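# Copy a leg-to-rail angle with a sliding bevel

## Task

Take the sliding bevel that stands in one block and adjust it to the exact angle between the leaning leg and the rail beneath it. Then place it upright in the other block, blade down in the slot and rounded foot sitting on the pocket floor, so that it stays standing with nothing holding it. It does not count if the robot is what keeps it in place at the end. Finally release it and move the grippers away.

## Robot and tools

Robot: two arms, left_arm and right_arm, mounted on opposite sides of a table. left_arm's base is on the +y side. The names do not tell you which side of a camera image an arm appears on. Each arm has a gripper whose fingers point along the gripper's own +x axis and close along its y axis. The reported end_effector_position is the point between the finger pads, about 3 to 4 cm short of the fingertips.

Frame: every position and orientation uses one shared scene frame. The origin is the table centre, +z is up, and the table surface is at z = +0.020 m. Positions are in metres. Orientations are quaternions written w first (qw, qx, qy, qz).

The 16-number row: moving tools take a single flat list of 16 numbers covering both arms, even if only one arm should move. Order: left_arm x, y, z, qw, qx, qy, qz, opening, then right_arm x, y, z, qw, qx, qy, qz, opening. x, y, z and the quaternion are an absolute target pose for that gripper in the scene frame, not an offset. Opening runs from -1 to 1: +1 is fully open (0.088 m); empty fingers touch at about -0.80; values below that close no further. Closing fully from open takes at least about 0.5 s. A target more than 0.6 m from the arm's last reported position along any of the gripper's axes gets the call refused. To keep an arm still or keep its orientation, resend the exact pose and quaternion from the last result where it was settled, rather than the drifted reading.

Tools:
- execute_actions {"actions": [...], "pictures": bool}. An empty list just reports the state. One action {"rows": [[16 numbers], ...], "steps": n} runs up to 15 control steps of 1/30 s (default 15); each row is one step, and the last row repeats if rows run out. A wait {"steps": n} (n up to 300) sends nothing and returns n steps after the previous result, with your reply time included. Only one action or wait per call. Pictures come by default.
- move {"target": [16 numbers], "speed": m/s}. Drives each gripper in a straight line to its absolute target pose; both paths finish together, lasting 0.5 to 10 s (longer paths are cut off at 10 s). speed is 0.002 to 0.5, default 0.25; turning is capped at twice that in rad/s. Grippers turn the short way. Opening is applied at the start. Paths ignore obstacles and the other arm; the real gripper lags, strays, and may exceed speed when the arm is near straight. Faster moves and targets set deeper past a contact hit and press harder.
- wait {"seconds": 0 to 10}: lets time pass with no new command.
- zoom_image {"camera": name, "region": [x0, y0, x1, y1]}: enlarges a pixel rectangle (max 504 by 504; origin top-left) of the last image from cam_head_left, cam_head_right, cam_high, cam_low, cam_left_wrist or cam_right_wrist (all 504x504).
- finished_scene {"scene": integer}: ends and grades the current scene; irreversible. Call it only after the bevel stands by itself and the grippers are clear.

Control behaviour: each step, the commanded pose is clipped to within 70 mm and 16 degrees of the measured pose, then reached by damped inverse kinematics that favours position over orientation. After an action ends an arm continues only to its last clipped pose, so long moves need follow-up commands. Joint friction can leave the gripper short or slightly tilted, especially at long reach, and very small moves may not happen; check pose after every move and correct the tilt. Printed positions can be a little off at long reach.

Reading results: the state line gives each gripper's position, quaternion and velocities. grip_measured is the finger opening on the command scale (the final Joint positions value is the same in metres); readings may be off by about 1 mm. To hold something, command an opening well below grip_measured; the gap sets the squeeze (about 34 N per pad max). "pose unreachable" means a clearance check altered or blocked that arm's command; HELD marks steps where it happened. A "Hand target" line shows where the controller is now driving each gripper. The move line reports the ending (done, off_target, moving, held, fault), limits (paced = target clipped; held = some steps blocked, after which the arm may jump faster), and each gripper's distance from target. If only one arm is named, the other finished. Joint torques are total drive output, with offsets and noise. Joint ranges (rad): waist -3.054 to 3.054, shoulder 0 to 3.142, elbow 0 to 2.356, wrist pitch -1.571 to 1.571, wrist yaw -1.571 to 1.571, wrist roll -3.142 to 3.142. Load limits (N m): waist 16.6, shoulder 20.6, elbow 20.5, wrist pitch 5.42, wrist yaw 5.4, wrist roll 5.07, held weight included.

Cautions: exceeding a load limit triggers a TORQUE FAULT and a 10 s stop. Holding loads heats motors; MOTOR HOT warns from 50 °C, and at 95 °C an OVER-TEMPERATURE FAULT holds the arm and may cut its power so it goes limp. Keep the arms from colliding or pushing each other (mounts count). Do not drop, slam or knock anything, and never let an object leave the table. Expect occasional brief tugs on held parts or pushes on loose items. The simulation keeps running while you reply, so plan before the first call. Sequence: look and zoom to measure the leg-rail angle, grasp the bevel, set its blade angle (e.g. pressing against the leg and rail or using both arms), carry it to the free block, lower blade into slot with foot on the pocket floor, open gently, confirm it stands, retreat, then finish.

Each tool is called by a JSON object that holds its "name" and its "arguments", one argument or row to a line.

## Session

{"name": "execute_actions", "arguments": {
  "actions": []
}}

Scene clock: 0.00 s of 4200.00 s.
left_arm: end_effector_position=(+0.0936, +0.2196, +0.4086) grip_measured=+0.822 end_effector_quat_wxyz=(+0.603, -0.018, -0.010, -0.798) end_effector_velocity=(-0.001, +0.001, -0.002) end_effector_angular_velocity=(+0.013, +0.019, -0.001) | right_arm: end_effector_position=(+0.0557, -0.3937, +0.1960) grip_measured=+0.851 end_effector_quat_wxyz=(+0.684, -0.066, +0.716, +0.120) end_effector_velocity=(-0.001, -0.001, -0.001) end_effector_angular_velocity=(-0.005, +0.013, +0.000)
Joint positions: left_arm=[-0.008  0.85   0.645  0.247  0.008 -0.006  0.079] | right_arm=[-0.219  0.944  0.855 -1.459 -0.086  0.657  0.081]
Joint velocities: left_arm=[-0.007 -0.002 -0.002 -0.007 -0.007 -0.022 -0.   ] | right_arm=[-0.007  0.002 -0.002 -0.007 -0.007 -0.007 -0.   ]
Joint torques (N m, as the arm reports them, + toward a larger angle): no reading
Motor temperatures (°C, as the motors report them): left_arm=[25 44 31 30 23 23] | right_arm=[25 32 28 23 24 25]
Heat: left arm: hottest shoulder 44 °C (+0.0 °C/min); right arm: hottest shoulder 32 °C (+0.0 °C/min).
Hand target (left_arm): +0.094, +0.220, +0.409; -0.603, +0.018, +0.010, +0.798
Hand target (right_arm): +0.056, -0.394, +0.196; +0.684, -0.066, +0.716, +0.120

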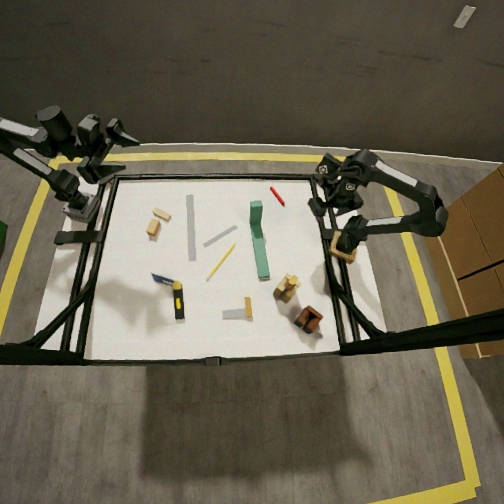

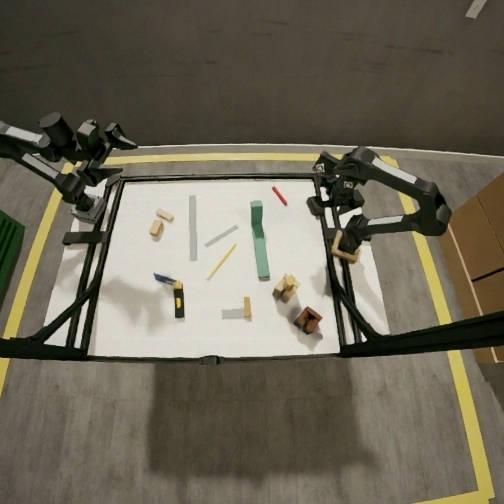

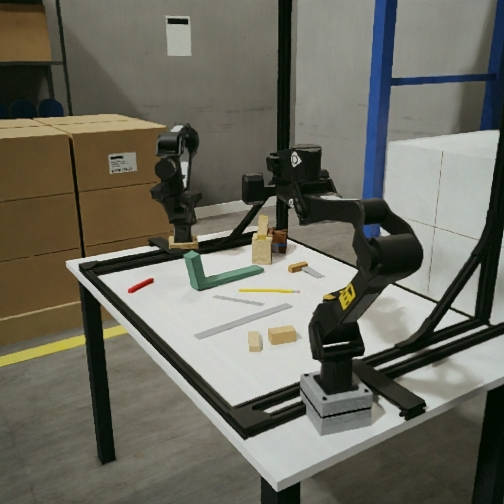

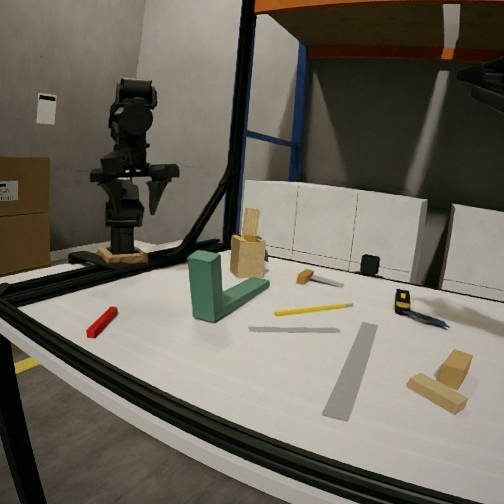

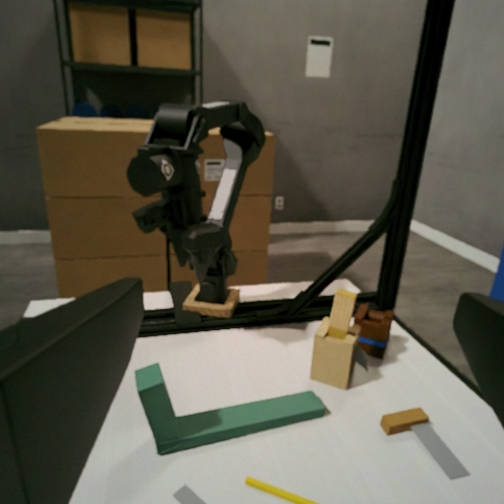

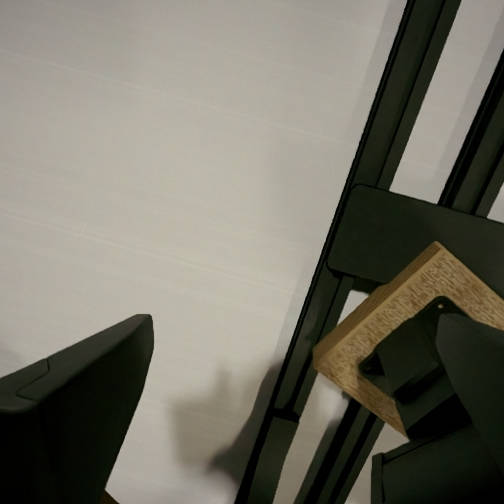

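{"name": "zoom_image", "arguments": {
  "camera": "cam_head_left",
  "region": [220, 180, 380, 360]
}}

{"name": "zoom_image", "arguments": {
  "camera": "cam_left_wrist",
  "region": [120, 270, 420, 470]
}}

{"name": "zoom_image", "arguments": {
  "camera": "cam_low",
  "region": [170, 200, 310, 310]
}}

Region (220, 180, 380, 360) of cam_head_left's 504x504 image, scaled by 2.800, with more detail than that image has.

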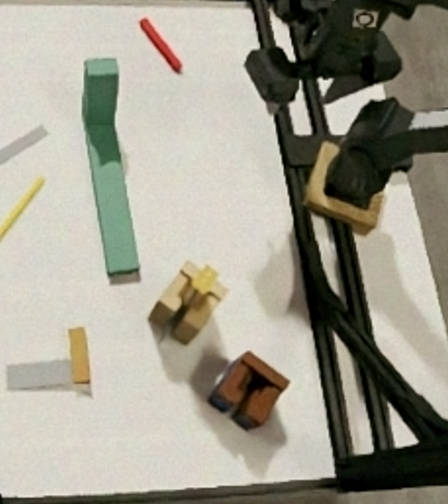

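Region (120, 270, 420, 470) of cam_left_wrist's 504x504 image, scaled by 1.680, with more detail than that image has.

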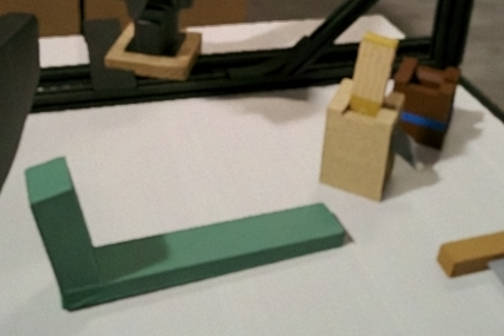

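Region (170, 200, 310, 310) of cam_low's 504x504 image, scaled by 3.600, with more detail than that image has; it fills the top 396 rows of this view, and the rest is white.

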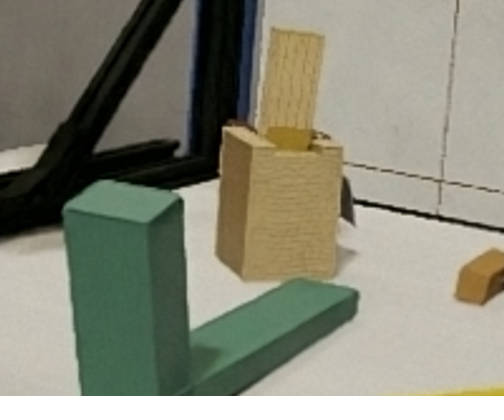

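{"name": "move", "arguments": {
  "target": [0.06,0.2,0.14,0.674,0.0515,0.0471,-0.7355,1,0.0,-0.28,0.27,0.5534,-0.4229,0.3875,0.604,0.85],
  "speed": 0.25
}}

{"name": "move", "arguments": {
  "target": [0.06,0.2,0.14,0.674,0.0515,0.0471,-0.7355,1,-0.134,-0.315,0.27,0.3782,-0.5088,0.2648,0.7266,0.85],
  "speed": 0.25
}}

Scene clock: 117.50 s of 4200.00 s.
left_arm: end_effector_position=(+0.0618, +0.2022, +0.1424) grip_measured=+0.985 end_effector_quat_wxyz=(+0.675, +0.068, +0.058, -0.732) end_effector_velocity=(+0.002, -0.000, -0.003) end_effector_angular_velocity=(+0.010, +0.012, +0.023) | right_arm: end_effector_position=(-0.0007, -0.2818, +0.2676) grip_measured=+0.850 end_effector_quat_wxyz=(+0.556, -0.421, +0.391, +0.600) end_effector_velocity=(-0.003, -0.001, +0.001) end_effector_angular_velocity=(-0.001, +0.013, +0.026)
Joint positions: left_arm=[-0.282  1.979  0.216  1.564 -0.454 -0.081  0.087] | right_arm=[ 0.371  1.102  1.167 -1.292 -0.047 -0.127  0.081]
Joint velocities: left_arm=[-0.002  0.007  0.002 -0.007 -0.022 -0.022 -0.   ] | right_arm=[-0.002 -0.002  0.002 -0.007 -0.022 -0.022 -0.   ]
Joint torques (N m, as the arm reports them, + toward a larger angle): left_arm=[-0.37 -3.88  2.63  1.81 -0.16 -0.16] | right_arm=[ 0.33 -1.92  8.18  0.84 -0.15 -0.11]
Motor temperatures (°C, as the motors report them): left_arm=[25 39 37 37 23 23] | right_arm=[25 31 32 24 24 25]
Heat: left arm: hottest shoulder 39 °C (-2.0 °C/min); right arm: hottest elbow 32 °C (+1.0 °C/min).
Hand target (left_arm): +0.061, +0.202, +0.142; +0.676, +0.066, +0.060, -0.732
Hand target (right_arm): -0.002, -0.279, +0.270; +0.555, -0.421, +0.387, +0.605
Off the commanded pose (left_arm): 0.004 m, 2 deg.
Off the commanded pose (right_arm): 0.003 m, 1 deg.
joint sent to its limit (left arm) — the command would take joint 4 (wrist pitch) past its upper limit, so that joint was sent only as far as its limit.
After step 90, 111.20 s passed at rest.
move: done

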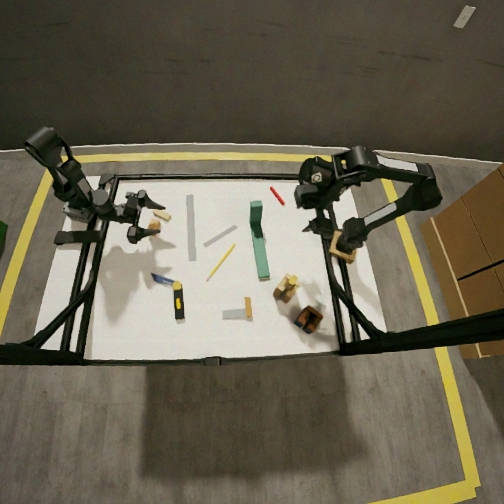

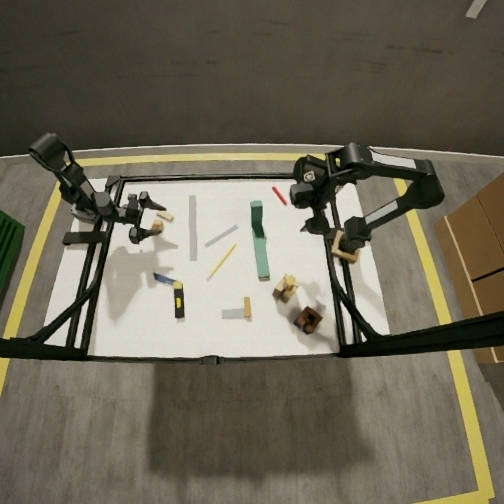

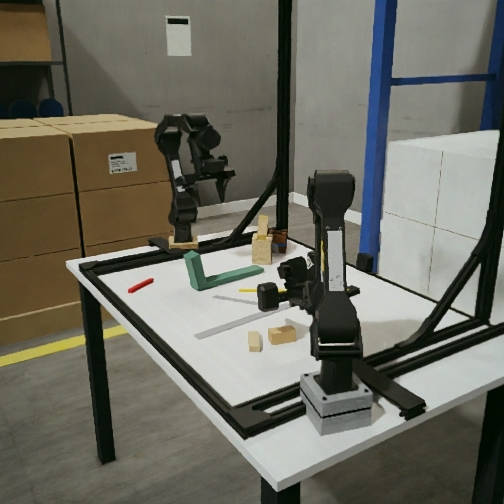

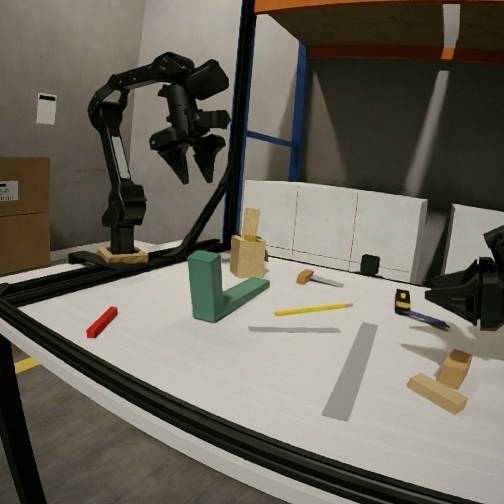

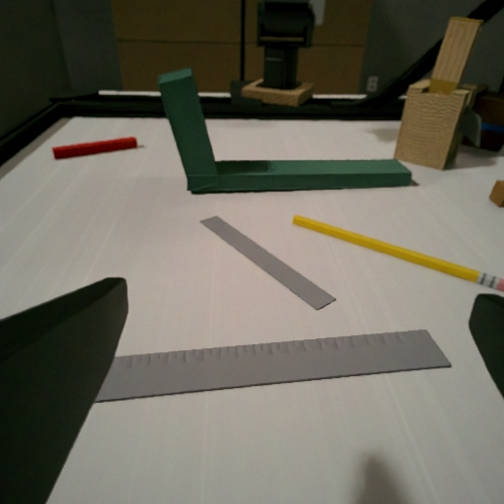

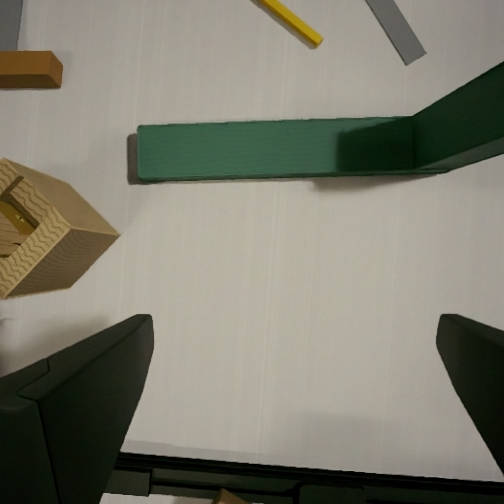

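Scene clock: 119.03 s of 4200.00 s.
left_arm: end_effector_position=(+0.0609, +0.2007, +0.1412) grip_measured=+0.985 end_effector_quat_wxyz=(+0.675, +0.068, +0.058, -0.732) end_effector_velocity=(+0.001, +0.002, -0.002) end_effector_angular_velocity=(+0.010, -0.000, +0.006) | right_arm: end_effector_position=(-0.1337, -0.3176, +0.2677) grip_measured=+0.850 end_effector_quat_wxyz=(+0.377, -0.509, +0.266, +0.726) end_effector_velocity=(-0.003, -0.003, -0.000) end_effector_angular_velocity=(-0.009, -0.001, +0.022)
Joint positions: left_arm=[-0.282  1.988  0.223  1.565 -0.454 -0.082  0.087] | right_arm=[ 1.049  1.117  1.174 -1.281  0.     0.007  0.081]
Joint velocities: left_arm=[-0.002 -0.002 -0.007 -0.007 -0.007 -0.007 -0.   ] | right_arm=[ 0.012  0.002  0.002 -0.007 -0.007 -0.007 -0.   ]
Joint torques (N m, as the arm reports them, + toward a larger angle): left_arm=[-0.18 -3.91  2.6   1.81 -0.06 -0.16] | right_arm=[ 0.33 -2.18  7.97  0.86  0.08  0.13]
Motor temperatures (°C, as the motors report them): left_arm=[25 39 37 37 23 23] | right_arm=[25 31 32 24 24 25]
Heat: left arm: hottest shoulder 39 °C (-2.0 °C/min); right arm: hottest elbow 32 °C (+1.0 °C/min).
Hand target (left_arm): +0.060, +0.200, +0.140; +0.675, +0.066, +0.060, -0.732
Hand target (right_arm): -0.136, -0.316, +0.270; +0.379, -0.507, +0.264, +0.728
Off the commanded pose (left_arm): 0.002 m, 2 deg.
Off the commanded pose (right_arm): 0.003 m, 0 deg.
joint sent to its limit (left arm) — the command would take joint 4 (wrist pitch) past its upper limit, so that joint was sent only as far as its limit.
move: done

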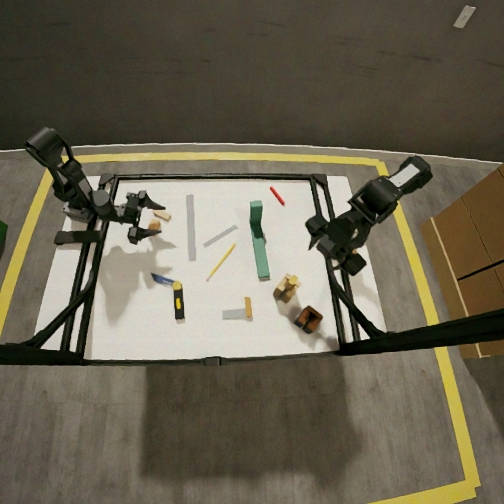

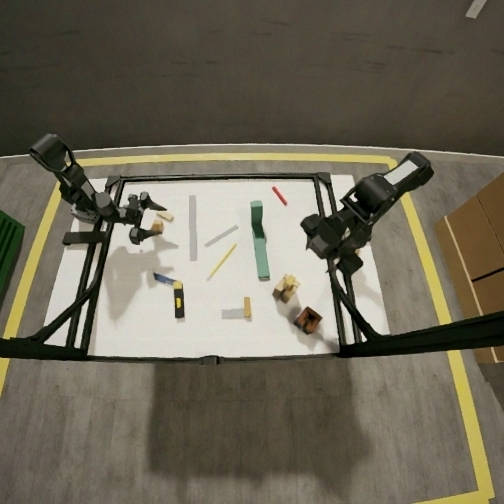

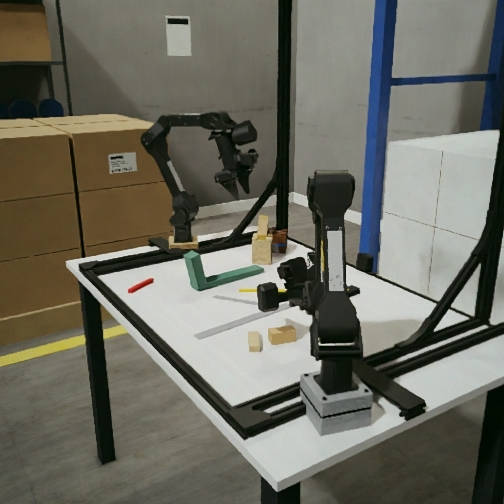

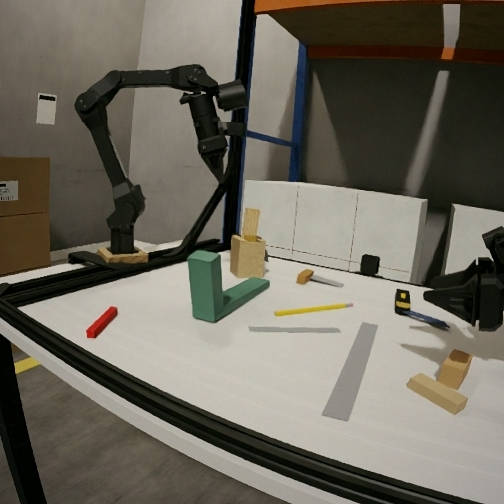

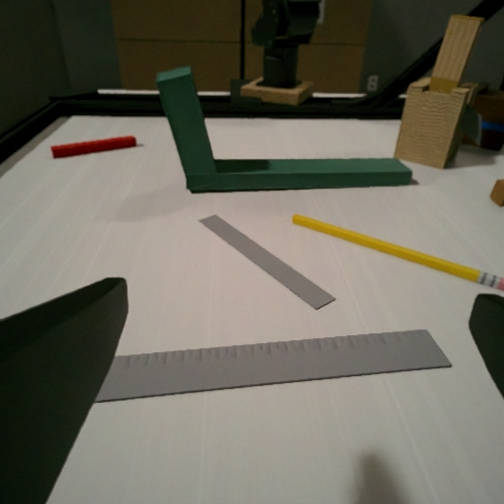

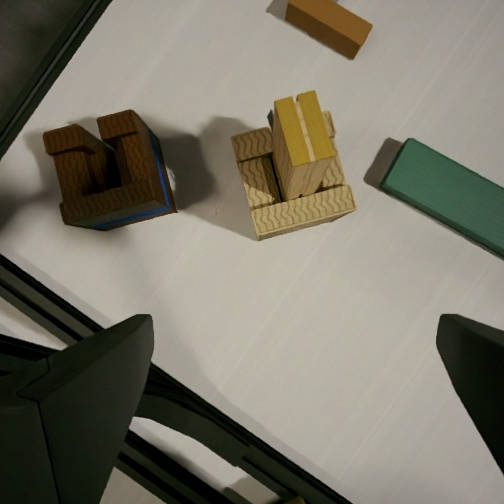

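{"name": "zoom_image", "arguments": {
  "camera": "cam_right_wrist",
  "region": [30, 60, 390, 260]
}}

{"name": "zoom_image", "arguments": {
  "camera": "cam_left_wrist",
  "region": [380, 0, 504, 190]
}}

Region (30, 60, 390, 260) of cam_right_wrist's 504x504 image, scaled by 1.400, with more detail than that image has.

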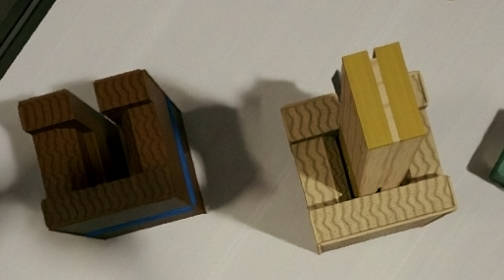

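Region (380, 0, 504, 190) of cam_left_wrist's 504x504 image, scaled by 2.653, with more detail than that image has; it fills the left 329 columns of this view, and the rest is white.

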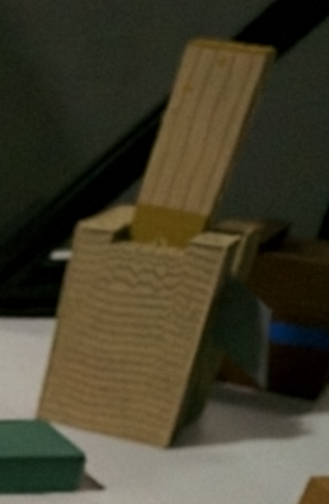

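{"name": "move", "arguments": {
  "target": [0.06,0.2,0.14,0.674,0.0515,0.0471,-0.7355,1,-0.16,-0.275,0.245,0.2578,-0.6486,0.2490,0.6715,0.85],
  "speed": 0.1
}}

Scene clock: 241.27 s of 4200.00 s.
left_arm: end_effector_position=(+0.0609, +0.2006, +0.1412) grip_measured=+0.985 end_effector_quat_wxyz=(+0.675, +0.068, +0.058, -0.732) end_effector_velocity=(-0.002, +0.001, +0.002) end_effector_angular_velocity=(-0.005, +0.012, -0.008) | right_arm: end_effector_position=(-0.1597, -0.2777, +0.2434) grip_measured=+0.850 end_effector_quat_wxyz=(+0.258, -0.648, +0.249, +0.672) end_effector_velocity=(-0.001, +0.001, +0.005) end_effector_angular_velocity=(+0.007, +0.012, +0.020)
Joint positions: left_arm=[-0.282  1.989  0.224  1.565 -0.454 -0.082  0.087] | right_arm=[ 1.036  1.532  1.435 -1.438 -0.01  -0.232  0.081]
Joint velocities: left_arm=[-0.002 -0.002 -0.002  0.007  0.007 -0.007 -0.   ] | right_arm=[-0.002 -0.002  0.017 -0.007 -0.007 -0.022 -0.   ]
Joint torques (N m, as the arm reports them, + toward a larger angle): left_arm=[-0.17 -3.93  2.56  1.79 -0.06 -0.15] | right_arm=[-0.17 -4.68  7.69  0.04  0.07 -0.1 ]
Motor temperatures (°C, as the motors report them): left_arm=[25 38 30 40 23 23] | right_arm=[25 30 36 26 24 25]
Heat: left arm: hottest wrist pitch 40 °C (+1.0 °C/min); right arm: hottest elbow 36 °C (+0.0 °C/min).
Hand target (left_arm): +0.060, +0.200, +0.140; +0.675, +0.066, +0.060, -0.732
Hand target (right_arm): -0.160, -0.275, +0.244; -0.257, +0.649, -0.248, -0.672
Off the commanded pose (left_arm): 0.002 m, 2 deg.
Off the commanded pose (right_arm): 0.003 m, 0 deg.
joint sent to its limit (left arm) — the command would take joint 4 (wrist pitch) past its upper limit, so that joint was sent only as far as its limit.
After step 90, 117.00 s passed at rest.
move: done

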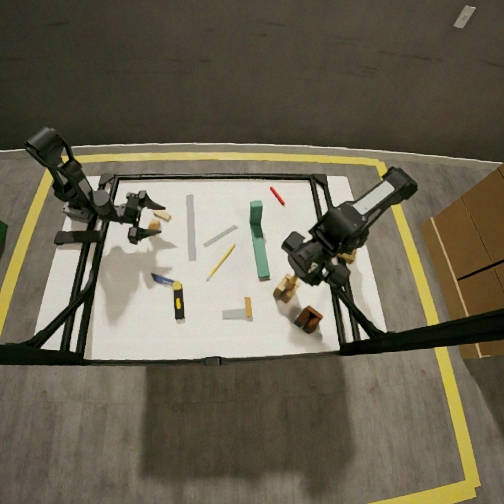

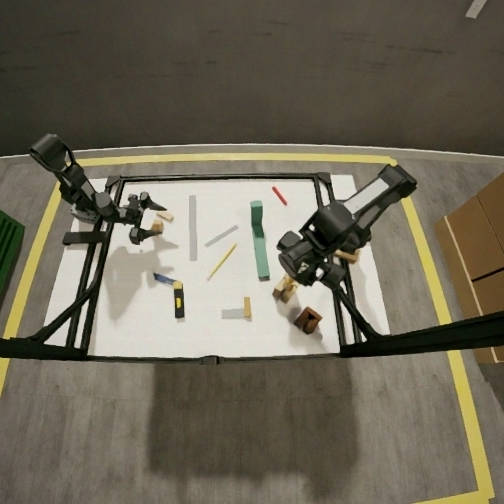

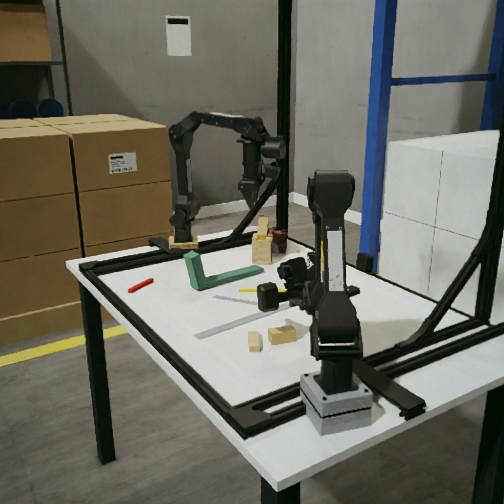

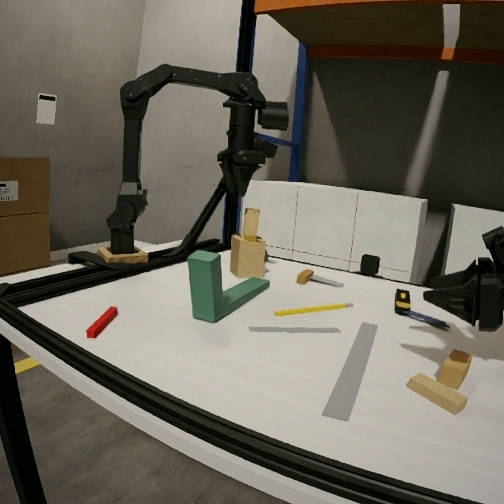

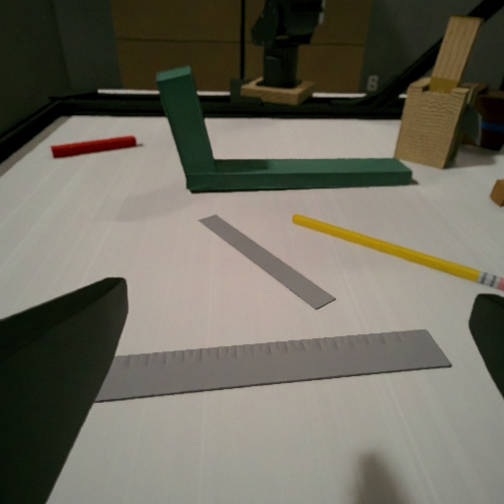

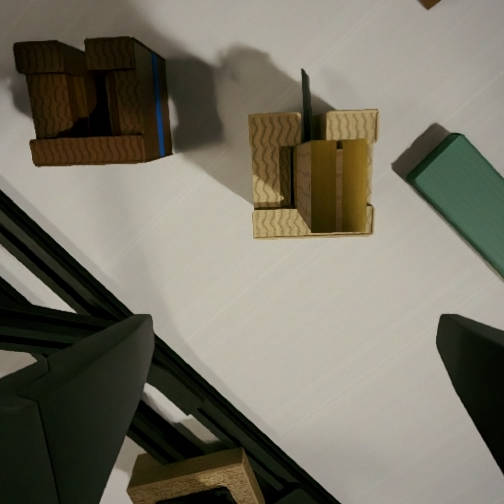

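{"name": "zoom_image", "arguments": {
  "camera": "cam_right_wrist",
  "region": [230, 60, 400, 250]
}}

Region (230, 60, 400, 250) of cam_right_wrist's 504x504 image, scaled by 2.653, with more detail than that image has; it fills the left 451 columns of this view, and the rest is white.

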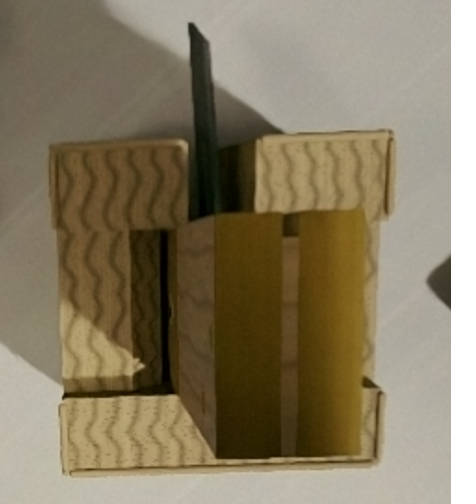

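{"name": "move", "arguments": {
  "target": [0.06,0.2,0.14,0.674,0.0515,0.0471,-0.7355,1,-0.170,-0.252,0.195,0.2304,-0.7151,0.2745,0.6001,0.6],
  "speed": 0.05
}}

Scene clock: 289.33 s of 4200.00 s.
left_arm: end_effector_position=(+0.0609, +0.2006, +0.1409) grip_measured=+0.985 end_effector_quat_wxyz=(+0.675, +0.068, +0.059, -0.732) end_effector_velocity=(+0.003, +0.000, +0.002) end_effector_angular_velocity=(-0.008, +0.007, +0.020) | right_arm: end_effector_position=(-0.1682, -0.2539, +0.1952) grip_measured=+0.600 end_effector_quat_wxyz=(+0.230, -0.714, +0.274, +0.602) end_effector_velocity=(+0.000, +0.002, +0.002) end_effector_angular_velocity=(-0.003, +0.008, -0.001)
Joint positions: left_arm=[-0.282  1.989  0.224  1.565 -0.454 -0.083  0.087] | right_arm=[ 1.037  1.783  1.505 -1.459  0.037 -0.23   0.068]
Joint velocities: left_arm=[-0.002 -0.002 -0.002  0.007 -0.022 -0.007 -0.   ] | right_arm=[-0.007  0.002  0.012 -0.007 -0.007 -0.007 -0.   ]
Joint torques (N m, as the arm reports them, + toward a larger angle): left_arm=[-0.18 -4.01  2.51  1.78 -0.06 -0.14] | right_arm=[ 0.32 -6.18  7.31 -0.27  0.11  0.12]
Motor temperatures (°C, as the motors report them): left_arm=[25 38 30 40 23 23] | right_arm=[25 31 36 24 24 25]
Heat: left arm: hottest wrist pitch 40 °C (+0.0 °C/min); right arm: hottest elbow 36 °C (+0.0 °C/min).
Hand target (left_arm): +0.060, +0.200, +0.140; +0.675, +0.067, +0.061, -0.732
Hand target (right_arm): -0.170, -0.252, +0.194; -0.230, +0.715, -0.274, -0.601
Off the commanded pose (left_arm): 0.001 m, 2 deg.
Off the commanded pose (right_arm): 0.003 m, 0 deg.
joint sent to its limit (left arm) — the command would take joint 4 (wrist pitch) past its upper limit, so that joint was sent only as far as its limit.
After step 90, 42.67 s passed at rest.
move: done

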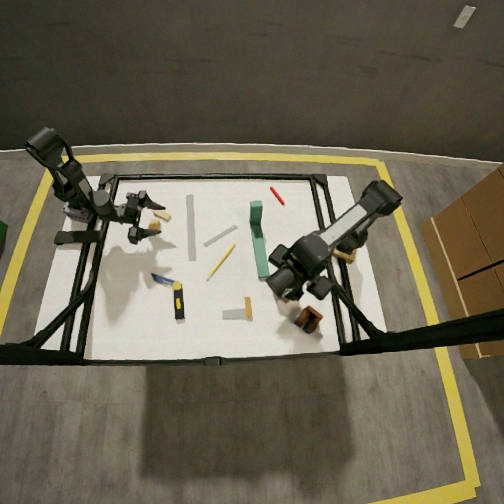

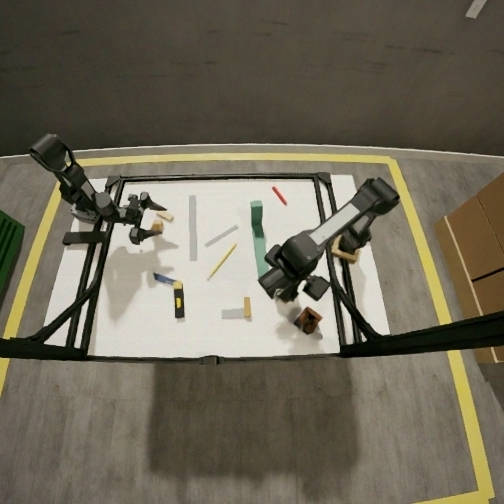

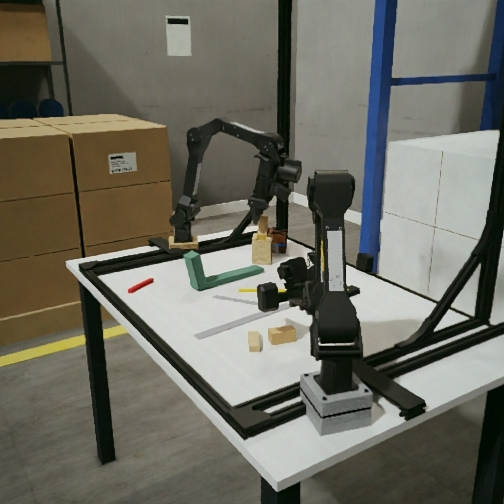

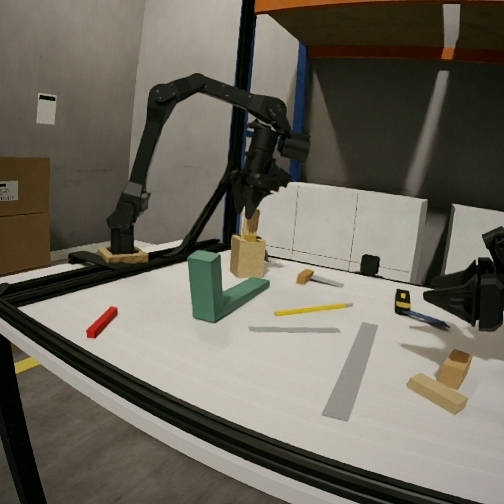

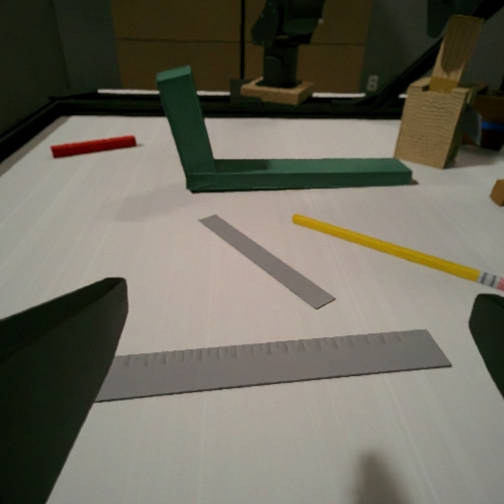

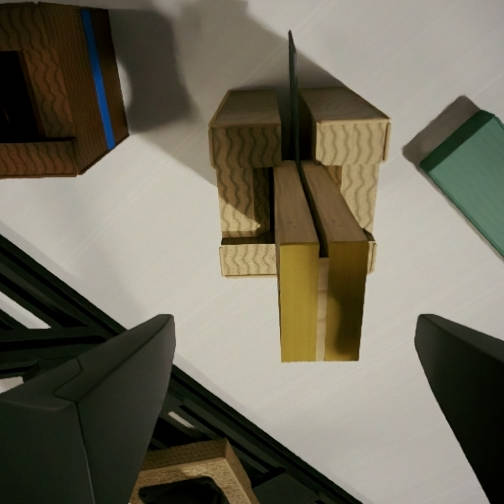

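{"name": "move", "arguments": {
  "target": [0.06,0.2,0.14,0.674,0.0515,0.0471,-0.7355,1,-0.1635,-0.2525,0.145,0.2304,-0.7151,0.2745,0.6001,0.3],
  "speed": 0.03
}}

Scene clock: 337.03 s of 4200.00 s.
left_arm: end_effector_position=(+0.0608, +0.2005, +0.1410) grip_measured=+0.985 end_effector_quat_wxyz=(+0.675, +0.068, +0.059, -0.732) end_effector_velocity=(+0.001, +0.001, -0.003) end_effector_angular_velocity=(+0.011, +0.014, +0.009) | right_arm: end_effector_position=(-0.1657, -0.2517, +0.1502) grip_measured=+0.300 end_effector_quat_wxyz=(+0.234, -0.710, +0.272, +0.606) end_effector_velocity=(-0.000, +0.003, -0.002) end_effector_angular_velocity=(+0.017, +0.004, +0.006)
Joint positions: left_arm=[-0.282  1.99   0.224  1.565 -0.454 -0.083  0.087] | right_arm=[ 1.028  1.794  1.341 -1.269  0.04  -0.236  0.054]
Joint velocities: left_arm=[-0.002  0.002 -0.002 -0.007 -0.007 -0.022  0.   ] | right_arm=[-0.002 -0.002 -0.007  0.022  0.007 -0.007 -0.   ]
Joint torques (N m, as the arm reports them, + toward a larger angle): left_arm=[-0.18 -4.1   2.51  1.78 -0.06 -0.14] | right_arm=[-0.28 -6.2   4.54  0.02  0.1  -0.11]
Motor temperatures (°C, as the motors report them): left_arm=[25 37 30 40 23 23] | right_arm=[25 33 35 24 24 25]
Heat: left arm: hottest wrist pitch 40 °C (+0.0 °C/min); right arm: hottest elbow 35 °C (-1.0 °C/min).
Hand target (left_arm): +0.060, +0.200, +0.140; +0.675, +0.066, +0.060, -0.732
Hand target (right_arm): -0.163, -0.253, +0.145; -0.230, +0.715, -0.275, -0.600
Off the commanded pose (left_arm): 0.001 m, 2 deg.
Off the commanded pose (right_arm): 0.006 m, 1 deg.
joint sent to its limit (left arm) — the command would take joint 4 (wrist pitch) past its upper limit, so that joint was sent only as far as its limit.
After step 90, 42.73 s passed at rest.
move: done

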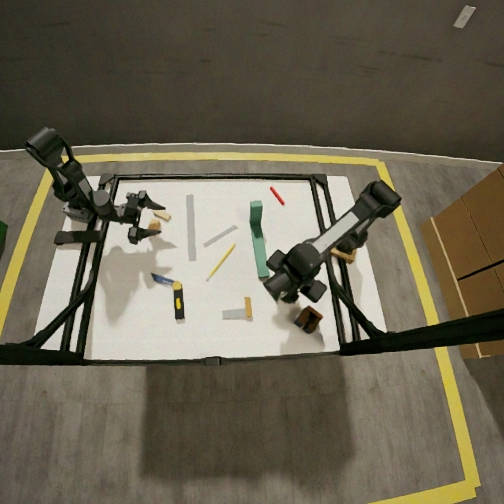

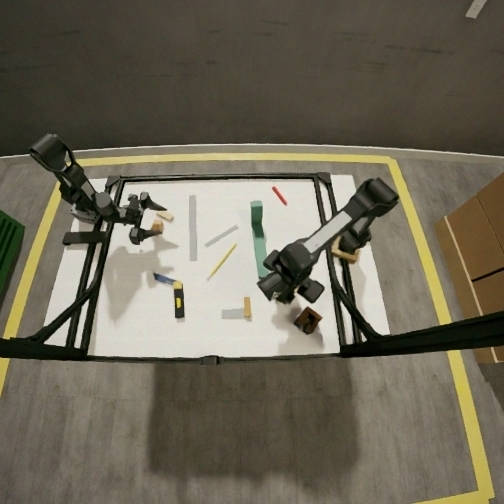

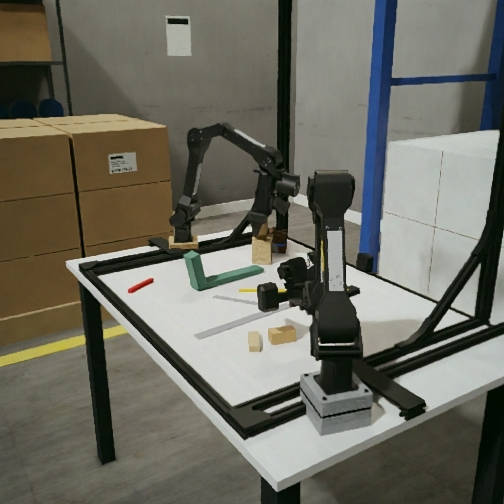

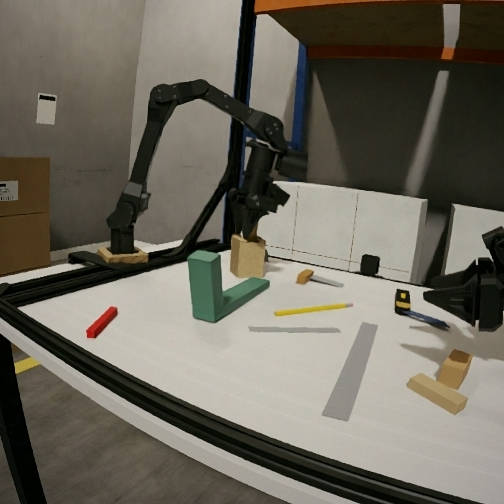

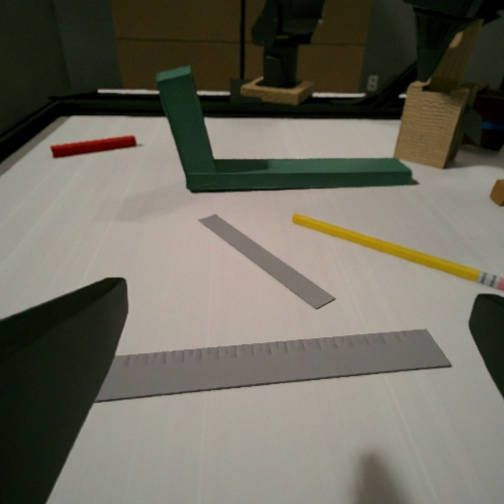

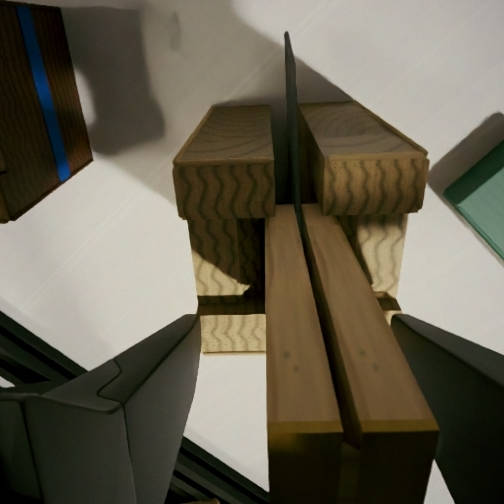

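{"name": "execute_actions", "arguments": {
  "actions": [
    {"rows":[[0.06,0.2,0.14,0.674,0.0515,0.0471,-0.7355,1,-0.162,-0.2515,0.143,0.2304,-0.7151,0.2745,0.6001,0.2],[0.06,0.2,0.14,0.674,0.0515,0.0471,-0.7355,1,-0.162,-0.2515,0.143,0.2304,-0.7151,0.2745,0.6001,0.1],[0.06,0.2,0.14,0.674,0.0515,0.0471,-0.7355,1,-0.162,-0.2515,0.143,0.2304,-0.7151,0.2745,0.6001,0.0],[0.06,0.2,0.14,0.674,0.0515,0.0471,-0.7355,1,-0.162,-0.2515,0.143,0.2304,-0.7151,0.2745,0.6001,-0.05],[0.06,0.2,0.14,0.674,0.0515,0.0471,-0.7355,1,-0.162,-0.2515,0.143,0.2304,-0.7151,0.2745,0.6001,-0.1],[0.06,0.2,0.14,0.674,0.0515,0.0471,-0.7355,1,-0.162,-0.2515,0.143,0.2304,-0.7151,0.2745,0.6001,-0.15],[0.06,0.2,0.14,0.674,0.0515,0.0471,-0.7355,1,-0.162,-0.2515,0.143,0.2304,-0.7151,0.2745,0.6001,-0.2],[0.06,0.2,0.14,0.674,0.0515,0.0471,-0.7355,1,-0.162,-0.2515,0.143,0.2304,-0.7151,0.2745,0.6001,-0.24],[0.06,0.2,0.14,0.674,0.0515,0.0471,-0.7355,1,-0.162,-0.2515,0.143,0.2304,-0.7151,0.2745,0.6001,-0.28],[0.06,0.2,0.14,0.674,0.0515,0.0471,-0.7355,1,-0.162,-0.2515,0.143,0.2304,-0.7151,0.2745,0.6001,-0.32],[0.06,0.2,0.14,0.674,0.0515,0.0471,-0.7355,1,-0.162,-0.2515,0.143,0.2304,-0.7151,0.2745,0.6001,-0.36],[0.06,0.2,0.14,0.674,0.0515,0.0471,-0.7355,1,-0.162,-0.2515,0.143,0.2304,-0.7151,0.2745,0.6001,-0.4]],"steps":15}
  ]
}}

Scene clock: 373.10 s of 4200.00 s.
left_arm: end_effector_position=(+0.0607, +0.2006, +0.1408) grip_measured=+0.985 end_effector_quat_wxyz=(+0.675, +0.068, +0.059, -0.732) end_effector_velocity=(-0.001, +0.001, -0.001) end_effector_angular_velocity=(+0.006, -0.010, -0.011) | right_arm: end_effector_position=(-0.1644, -0.2505, +0.1483) grip_measured=-0.358 end_effector_quat_wxyz=(+0.234, -0.710, +0.272, +0.606) end_effector_velocity=(+0.001, +0.004, -0.000) end_effector_angular_velocity=(+0.008, +0.000, +0.015)
Joint positions: left_arm=[-0.282  1.99   0.224  1.565 -0.454 -0.083  0.087] | right_arm=[ 1.022  1.796  1.335 -1.261  0.04  -0.242  0.021]
Joint velocities: left_arm=[-0.002 -0.002 -0.002 -0.007  0.007  0.007  0.   ] | right_arm=[-0.007  0.002  0.002  0.007  0.007 -0.022 -0.021]
Joint torques (N m, as the arm reports them, + toward a larger angle): left_arm=[-0.18 -4.15  2.48  1.77 -0.07 -0.14] | right_arm=[-0.26 -6.17  4.56  0.05  0.1  -0.11]
Motor temperatures (°C, as the motors report them): left_arm=[25 37 29 41 23 23] | right_arm=[25 33 32 24 24 25]
Heat: left arm: hottest wrist pitch 41 °C (+1.0 °C/min); right arm: hottest shoulder 33 °C (-3.0 °C/min).
Hand target (left_arm): +0.060, +0.200, +0.140; +0.675, +0.067, +0.060, -0.732
Hand target (right_arm): -0.162, -0.252, +0.143; -0.230, +0.715, -0.275, -0.600
Off the commanded pose (left_arm): 0.001 m, 2 deg.
Off the commanded pose (right_arm): 0.006 m, 1 deg.
joint sent to its limit (left arm) — the command would take joint 4 (wrist pitch) past its upper limit, so that joint was sent only as far as its limit.
Steps of this call (steps 1 to 90: nothing new was sent; then 32.57 s passed at rest; steps 91 to 105: all 15 steps of this action). Readings (end_effector_position):
91: left_arm (+0.0607, +0.2006, +0.1408) | right_arm (-0.1657, -0.2516, +0.1497)
92: left_arm (+0.0607, +0.2006, +0.1408) | right_arm (-0.1655, -0.2512, +0.1494)
94: left_arm (+0.0607, +0.2006, +0.1408) | right_arm (-0.1649, -0.2508, +0.1490)
98: left_arm (+0.0607, +0.2006, +0.1408) | right_arm (-0.1644, -0.2505, +0.1484)
105: the state above

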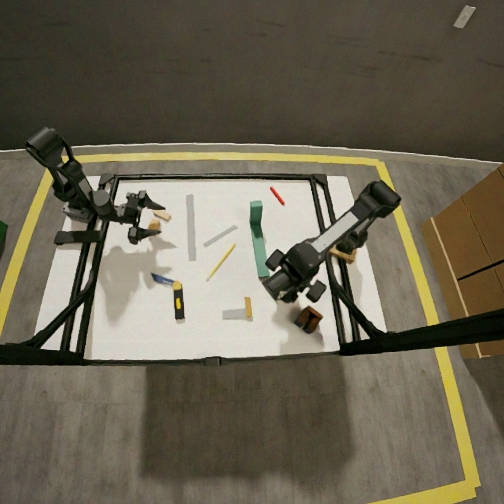

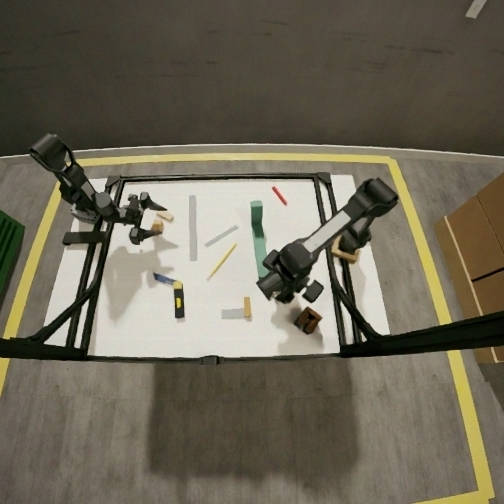

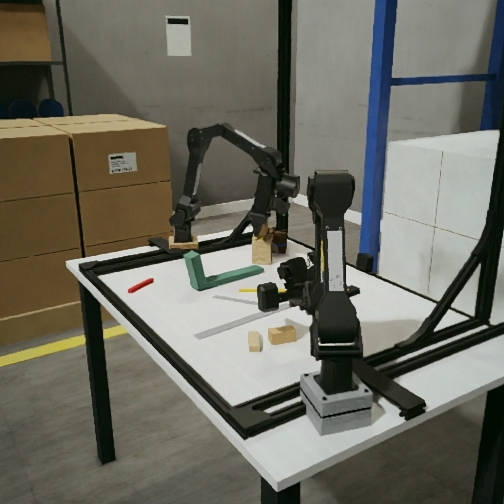

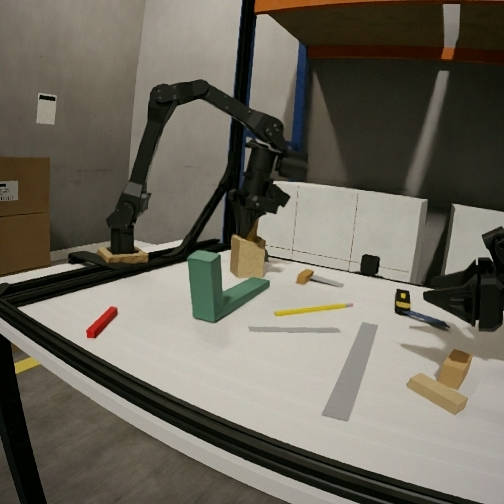

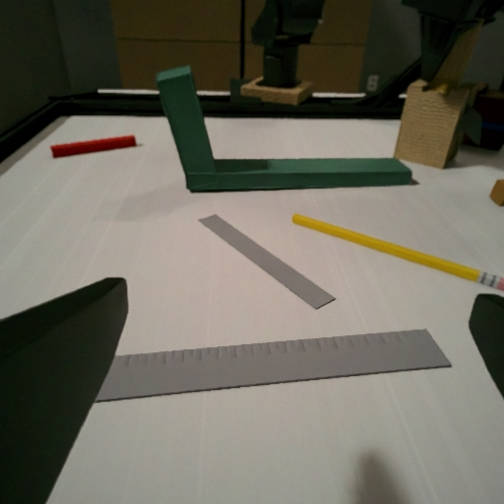

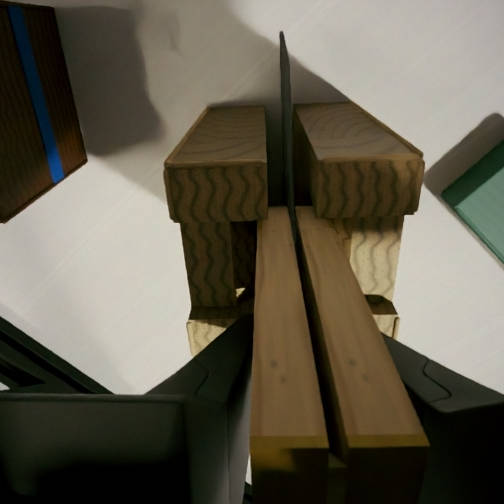

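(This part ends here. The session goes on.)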